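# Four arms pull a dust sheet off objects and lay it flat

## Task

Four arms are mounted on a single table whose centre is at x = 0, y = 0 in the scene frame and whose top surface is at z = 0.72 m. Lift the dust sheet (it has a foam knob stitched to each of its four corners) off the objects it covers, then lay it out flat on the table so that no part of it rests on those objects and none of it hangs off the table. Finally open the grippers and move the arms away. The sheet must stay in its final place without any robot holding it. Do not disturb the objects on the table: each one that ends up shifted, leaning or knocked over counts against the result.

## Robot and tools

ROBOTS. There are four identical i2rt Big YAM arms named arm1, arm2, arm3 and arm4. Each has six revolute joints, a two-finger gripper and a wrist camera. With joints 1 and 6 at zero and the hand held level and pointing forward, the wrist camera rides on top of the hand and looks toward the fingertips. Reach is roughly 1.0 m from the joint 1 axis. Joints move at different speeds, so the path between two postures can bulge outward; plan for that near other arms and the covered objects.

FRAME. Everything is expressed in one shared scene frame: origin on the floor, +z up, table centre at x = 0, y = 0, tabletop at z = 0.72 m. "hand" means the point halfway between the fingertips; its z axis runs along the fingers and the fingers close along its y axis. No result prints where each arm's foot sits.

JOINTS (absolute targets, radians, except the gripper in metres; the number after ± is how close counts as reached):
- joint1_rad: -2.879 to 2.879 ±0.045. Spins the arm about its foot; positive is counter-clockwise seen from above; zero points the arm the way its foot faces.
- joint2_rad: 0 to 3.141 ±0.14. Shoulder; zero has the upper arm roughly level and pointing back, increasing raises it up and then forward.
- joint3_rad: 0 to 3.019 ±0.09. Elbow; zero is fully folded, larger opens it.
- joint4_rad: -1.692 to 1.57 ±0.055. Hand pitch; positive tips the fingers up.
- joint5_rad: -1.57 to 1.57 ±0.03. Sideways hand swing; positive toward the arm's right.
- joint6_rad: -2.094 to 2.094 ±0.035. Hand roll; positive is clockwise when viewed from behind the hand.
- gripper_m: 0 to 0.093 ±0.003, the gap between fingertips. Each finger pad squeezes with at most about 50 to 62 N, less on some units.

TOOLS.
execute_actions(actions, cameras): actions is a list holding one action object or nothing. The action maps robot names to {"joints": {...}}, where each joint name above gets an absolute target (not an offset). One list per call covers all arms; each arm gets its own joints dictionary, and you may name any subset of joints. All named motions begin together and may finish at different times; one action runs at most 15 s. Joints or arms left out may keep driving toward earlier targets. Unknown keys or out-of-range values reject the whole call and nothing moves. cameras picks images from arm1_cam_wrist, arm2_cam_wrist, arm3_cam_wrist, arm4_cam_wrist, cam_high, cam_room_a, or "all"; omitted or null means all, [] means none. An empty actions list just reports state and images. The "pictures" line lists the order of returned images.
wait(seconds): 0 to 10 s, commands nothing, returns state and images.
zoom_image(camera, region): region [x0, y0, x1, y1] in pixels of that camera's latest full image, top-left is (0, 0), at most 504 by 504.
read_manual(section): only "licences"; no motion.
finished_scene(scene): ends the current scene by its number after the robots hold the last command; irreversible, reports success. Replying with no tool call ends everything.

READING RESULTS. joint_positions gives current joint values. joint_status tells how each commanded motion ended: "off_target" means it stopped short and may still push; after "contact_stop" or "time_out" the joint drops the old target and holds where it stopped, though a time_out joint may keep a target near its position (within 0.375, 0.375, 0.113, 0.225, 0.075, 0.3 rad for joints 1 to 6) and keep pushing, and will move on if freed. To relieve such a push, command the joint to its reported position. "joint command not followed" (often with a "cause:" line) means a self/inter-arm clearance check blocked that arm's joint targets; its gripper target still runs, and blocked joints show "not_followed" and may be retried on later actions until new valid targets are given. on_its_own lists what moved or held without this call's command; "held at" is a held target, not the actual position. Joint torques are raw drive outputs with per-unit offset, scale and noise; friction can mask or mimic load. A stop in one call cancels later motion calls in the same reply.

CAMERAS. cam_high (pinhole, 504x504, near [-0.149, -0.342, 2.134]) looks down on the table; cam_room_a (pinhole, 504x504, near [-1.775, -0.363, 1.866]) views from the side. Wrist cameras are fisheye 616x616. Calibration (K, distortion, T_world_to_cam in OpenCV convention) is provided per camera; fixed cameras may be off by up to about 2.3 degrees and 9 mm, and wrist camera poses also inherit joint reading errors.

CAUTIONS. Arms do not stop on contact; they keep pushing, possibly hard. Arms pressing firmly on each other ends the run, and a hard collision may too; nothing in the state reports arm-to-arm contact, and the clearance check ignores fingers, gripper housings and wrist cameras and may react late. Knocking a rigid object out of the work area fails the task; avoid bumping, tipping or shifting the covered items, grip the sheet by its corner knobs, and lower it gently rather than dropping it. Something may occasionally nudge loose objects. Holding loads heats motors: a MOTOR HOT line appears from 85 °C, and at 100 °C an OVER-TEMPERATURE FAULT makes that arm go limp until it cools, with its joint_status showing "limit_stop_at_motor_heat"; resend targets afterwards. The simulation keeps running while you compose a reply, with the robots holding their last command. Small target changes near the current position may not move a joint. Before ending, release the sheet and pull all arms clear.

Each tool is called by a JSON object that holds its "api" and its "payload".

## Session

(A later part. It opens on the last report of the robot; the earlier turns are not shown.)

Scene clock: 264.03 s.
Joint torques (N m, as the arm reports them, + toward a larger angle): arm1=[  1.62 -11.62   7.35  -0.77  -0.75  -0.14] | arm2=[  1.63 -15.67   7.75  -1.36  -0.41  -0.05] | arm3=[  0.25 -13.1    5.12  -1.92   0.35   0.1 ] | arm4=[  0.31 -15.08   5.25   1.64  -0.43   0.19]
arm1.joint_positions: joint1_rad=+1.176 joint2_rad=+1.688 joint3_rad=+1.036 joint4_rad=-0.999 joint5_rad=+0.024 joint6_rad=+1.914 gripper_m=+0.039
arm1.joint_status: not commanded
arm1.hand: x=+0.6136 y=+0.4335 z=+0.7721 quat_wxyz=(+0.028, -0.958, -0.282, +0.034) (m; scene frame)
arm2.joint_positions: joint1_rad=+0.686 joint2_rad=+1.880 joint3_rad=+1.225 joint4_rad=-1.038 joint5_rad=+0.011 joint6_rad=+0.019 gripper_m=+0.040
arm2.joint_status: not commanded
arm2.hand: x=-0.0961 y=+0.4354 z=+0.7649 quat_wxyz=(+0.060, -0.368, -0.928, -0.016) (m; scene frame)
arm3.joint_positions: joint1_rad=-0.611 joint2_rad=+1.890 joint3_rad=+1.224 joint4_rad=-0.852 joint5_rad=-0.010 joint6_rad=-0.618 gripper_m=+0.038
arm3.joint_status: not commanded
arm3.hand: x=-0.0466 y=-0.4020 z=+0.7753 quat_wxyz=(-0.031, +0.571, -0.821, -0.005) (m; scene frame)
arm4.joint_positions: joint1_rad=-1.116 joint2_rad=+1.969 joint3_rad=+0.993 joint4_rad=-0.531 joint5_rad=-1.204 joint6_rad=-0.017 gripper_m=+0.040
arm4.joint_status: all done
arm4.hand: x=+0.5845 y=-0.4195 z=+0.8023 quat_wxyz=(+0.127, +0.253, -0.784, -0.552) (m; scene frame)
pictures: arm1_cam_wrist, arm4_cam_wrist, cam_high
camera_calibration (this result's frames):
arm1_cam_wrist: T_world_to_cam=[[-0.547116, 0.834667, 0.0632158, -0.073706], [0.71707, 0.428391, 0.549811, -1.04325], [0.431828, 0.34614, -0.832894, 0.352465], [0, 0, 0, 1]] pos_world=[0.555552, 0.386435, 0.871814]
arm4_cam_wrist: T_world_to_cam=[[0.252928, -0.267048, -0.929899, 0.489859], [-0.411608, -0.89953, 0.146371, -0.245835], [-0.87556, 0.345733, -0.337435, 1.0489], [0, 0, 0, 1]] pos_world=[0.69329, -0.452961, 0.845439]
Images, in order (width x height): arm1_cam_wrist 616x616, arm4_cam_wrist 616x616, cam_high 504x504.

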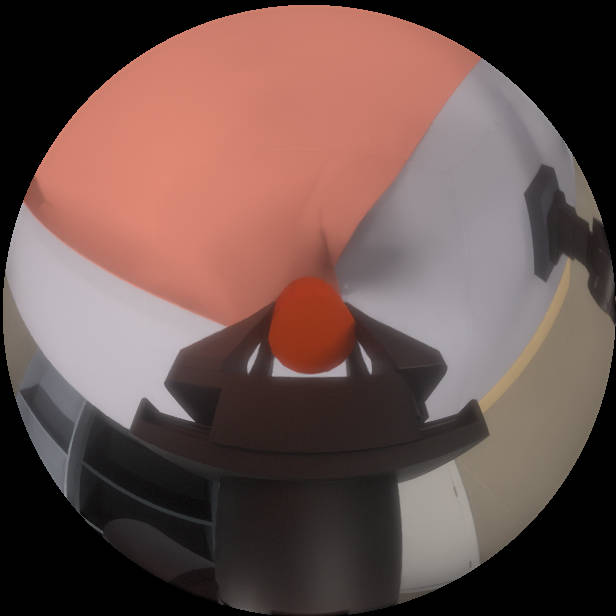

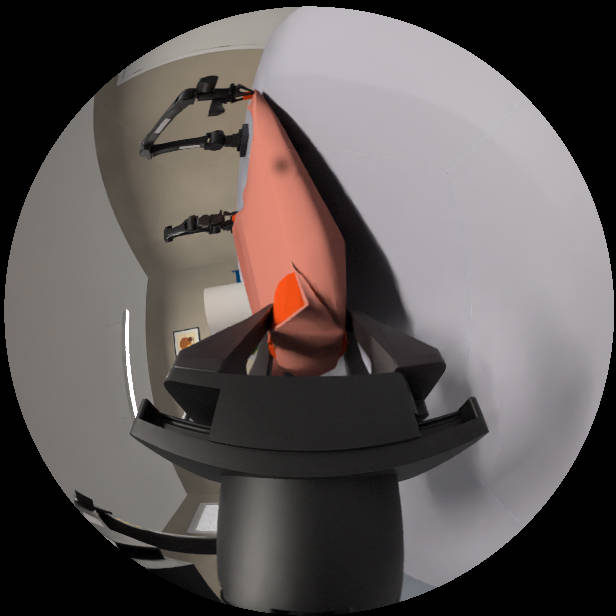

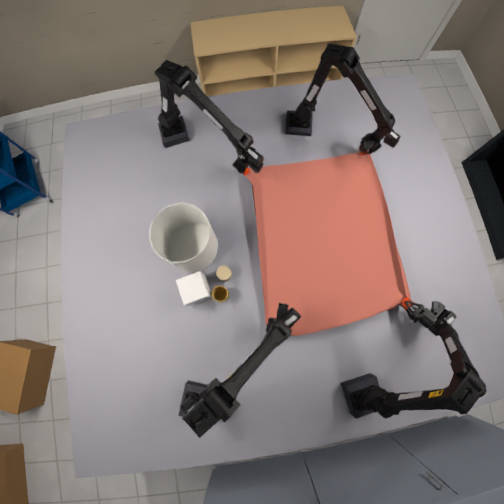

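{"api": "execute_actions", "payload": {"actions": [{"arm1":{"joints":{"gripper_m":0.09}},"arm2":{"joints":{"gripper_m":0.09}},"arm3":{"joints":{"gripper_m":0.09}},"arm4":{"joints":{"gripper_m":0.08,"joint2_rad":2.0}}}], "cameras": []}}

{"api": "execute_actions", "payload": {"actions": [{"arm1":{"joints":{"joint2_rad":1.2}},"arm2":{"joints":{"joint2_rad":1.35}},"arm3":{"joints":{"joint2_rad":1.3}},"arm4":{"joints":{"joint1_rad":-1.4}}}]}}

Scene clock: 271.90 s.
Joint torques (N m, as the arm reports them, + toward a larger angle): arm1=[ -1.29 -12.31   7.1   -0.8    0.04  -0.09] | arm2=[  0.96 -15.23   7.72  -0.72  -0.08  -0.05] | arm3=[  0.3  -13.58   7.63  -0.13   0.05   0.05] | arm4=[  1.03 -11.24   5.12   1.59  -0.5    0.07]
arm1.joint_positions: joint1_rad=+1.201 joint2_rad=+1.688 joint3_rad=+1.036 joint4_rad=-1.000 joint5_rad=+0.002 joint6_rad=+1.908 gripper_m=+0.090
arm1.joint_status: all done
arm1.hand: x=+0.6218 y=+0.4450 z=+0.7720 quat_wxyz=(+0.035, -0.954, -0.296, +0.025) (m; scene frame)
arm2.joint_positions: joint1_rad=+0.699 joint2_rad=+1.880 joint3_rad=+1.225 joint4_rad=-1.051 joint5_rad=+0.002 joint6_rad=+0.016 gripper_m=+0.090
arm2.joint_status: all done
arm2.hand: x=-0.0935 y=+0.4431 z=+0.7653 quat_wxyz=(+0.064, -0.361, -0.930, -0.022) (m; scene frame)
arm3.joint_positions: joint1_rad=-0.613 joint2_rad=+1.902 joint3_rad=+1.191 joint4_rad=-0.898 joint5_rad=-0.002 joint6_rad=-0.613 gripper_m=+0.090
arm3.joint_status: all done
arm3.hand: x=-0.0696 y=-0.4205 z=+0.7591 quat_wxyz=(+0.015, +0.568, -0.823, -0.002) (m; scene frame)
arm4.joint_positions: joint1_rad=-1.132 joint2_rad=+1.975 joint3_rad=+0.993 joint4_rad=-0.528 joint5_rad=-1.202 joint6_rad=-0.008 gripper_m=+0.080
arm4.joint_status: all done
arm4.hand: x=+0.5905 y=-0.4249 z=+0.7996 quat_wxyz=(+0.126, +0.241, -0.788, -0.552) (m; scene frame)
pictures: none
No camera images: the call's "cameras" was empty. Leave "cameras" out to get every camera's image.

Scene clock: 273.37 s.
Joint torques (N m, as the arm reports them, + toward a larger angle): arm1=[-0.74 -7.33 10.02  0.31  0.07 -0.09] | arm2=[  0.75 -11.11  10.06   0.03  -0.1   -0.03] | arm3=[ 0.42 -8.65 11.73  1.07  0.06  0.08] | arm4=[  1.56 -11.28   5.14   1.58  -0.54   0.08]
arm1.joint_positions: joint1_rad=+1.201 joint2_rad=+1.183 joint3_rad=+1.036 joint4_rad=-1.001 joint5_rad=+0.002 joint6_rad=+1.907 gripper_m=+0.090
arm1.joint_status: all done
arm1.hand: x=+0.6248 y=+0.4420 z=+0.9767 quat_wxyz=(-0.166, -0.934, -0.290, -0.124) (m; scene frame)
arm2.joint_positions: joint1_rad=+0.699 joint2_rad=+1.354 joint3_rad=+1.223 joint4_rad=-1.052 joint5_rad=+0.002 joint6_rad=+0.016 gripper_m=+0.090
arm2.joint_status: all done
arm2.hand: x=-0.0879 y=+0.4387 z=+1.0082 quat_wxyz=(-0.179, -0.355, -0.915, +0.068) (m; scene frame)
arm3.joint_positions: joint1_rad=-0.613 joint2_rad=+1.291 joint3_rad=+1.183 joint4_rad=-0.898 joint5_rad=-0.002 joint6_rad=-0.612 gripper_m=+0.090
arm3.joint_status: all done
arm3.hand: x=-0.0677 y=-0.4194 z=+1.0519 quat_wxyz=(-0.283, +0.545, -0.790, +0.001) (m; scene frame)
arm4.joint_positions: joint1_rad=-1.401 joint2_rad=+1.975 joint3_rad=+0.993 joint4_rad=-0.528 joint5_rad=-1.201 joint6_rad=-0.007 gripper_m=+0.080
arm4.joint_status: all done
arm4.hand: x=+0.6783 y=-0.5193 z=+0.7994 quat_wxyz=(+0.051, +0.133, -0.814, -0.563) (m; scene frame)
pictures: arm1_cam_wrist, arm2_cam_wrist, arm3_cam_wrist, arm4_cam_wrist, cam_high, cam_room_a
camera_calibration (this result's frames):
arm1_cam_wrist: T_world_to_cam=[[-0.50454, 0.768883, -0.392757, 0.360187], [0.446654, 0.621742, 0.643379, -1.17528], [0.738877, 0.149184, -0.657119, 0.238603], [0, 0, 0, 1]] pos_world=[0.530375, 0.418184, 1.05441]
arm2_cam_wrist: T_world_to_cam=[[-0.686204, -0.727001, -0.0243716, 0.2899], [-0.710513, 0.662709, 0.236617, -0.59252], [-0.15587, 0.179684, -0.971297, 1.01502], [0, 0, 0, 1]] pos_world=[-0.0638513, 0.421043, 1.13316]
arm3_cam_wrist: T_world_to_cam=[[0.861253, -0.404807, 0.307203, -0.431945], [-0.45606, -0.882376, 0.115857, -0.514163], [0.224169, -0.239885, -0.944565, 1.0335], [0, 0, 0, 1]] pos_world=[-0.0941543, -0.380618, 1.16847]
arm4_cam_wrist: T_world_to_cam=[[0.155357, -0.334001, -0.929682, 0.468003], [-0.649289, -0.743796, 0.158718, -0.0643358], [-0.744505, 0.578974, -0.332417, 1.19271], [0, 0, 0, 1]] pos_world=[0.773501, -0.582088, 0.841782]
Images, in order (width x height): arm1_cam_wrist 616x616, arm2_cam_wrist 616x616, arm3_cam_wrist 616x616, arm4_cam_wrist 616x616, cam_high 504x504, cam_room_a 504x504.

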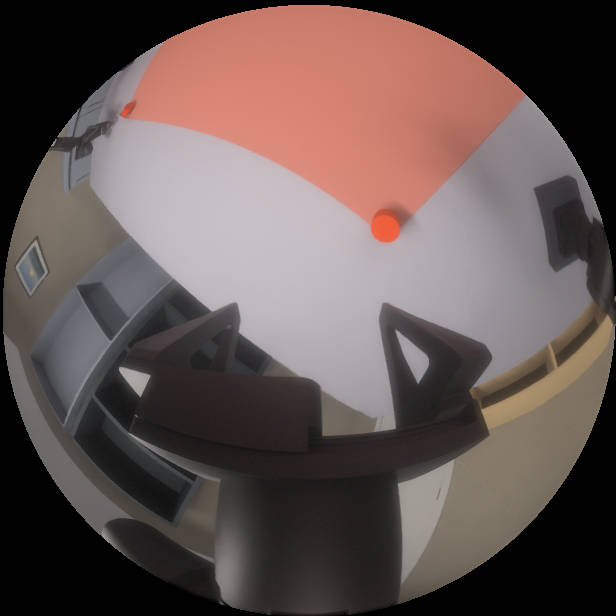

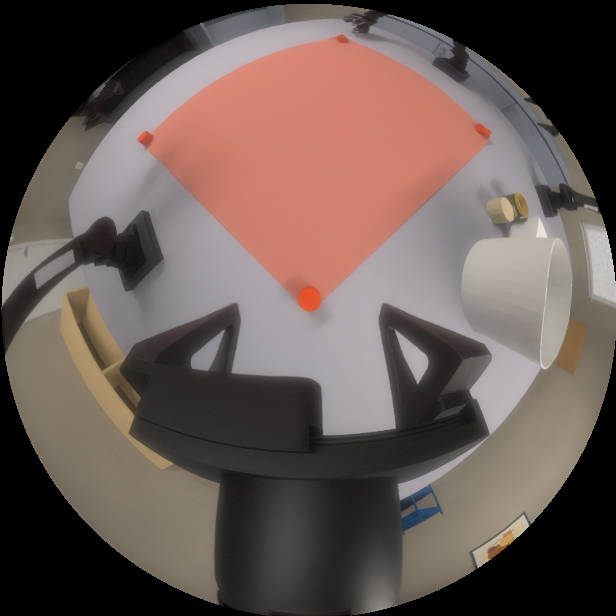

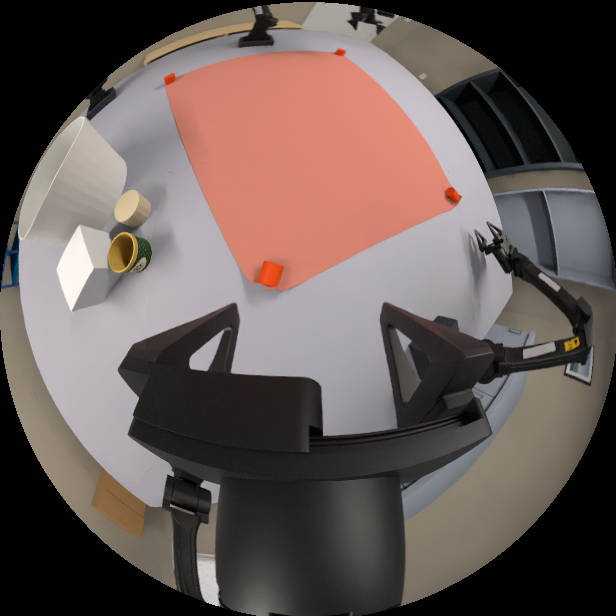

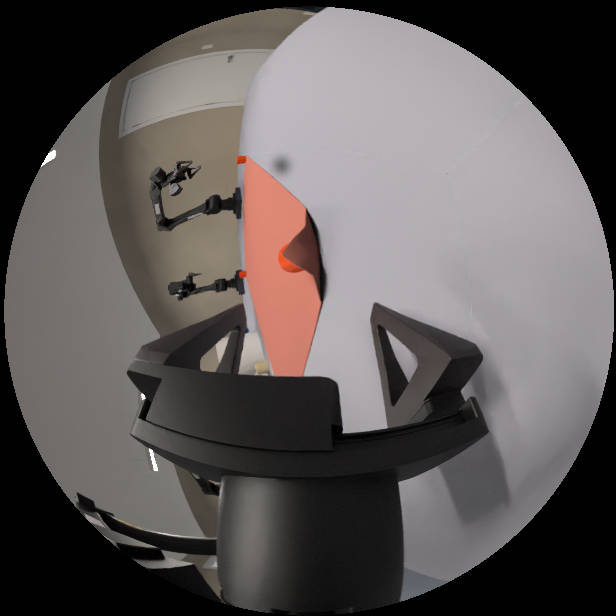

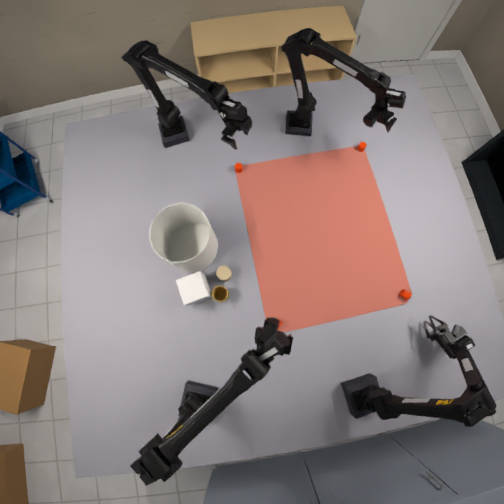

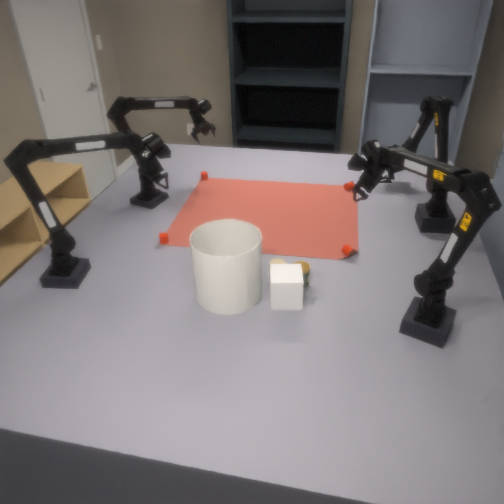

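Comparable to scene 1.

{"api": "finished_scene", "payload": {"scene": 2}}

The scene is finished: the task was done.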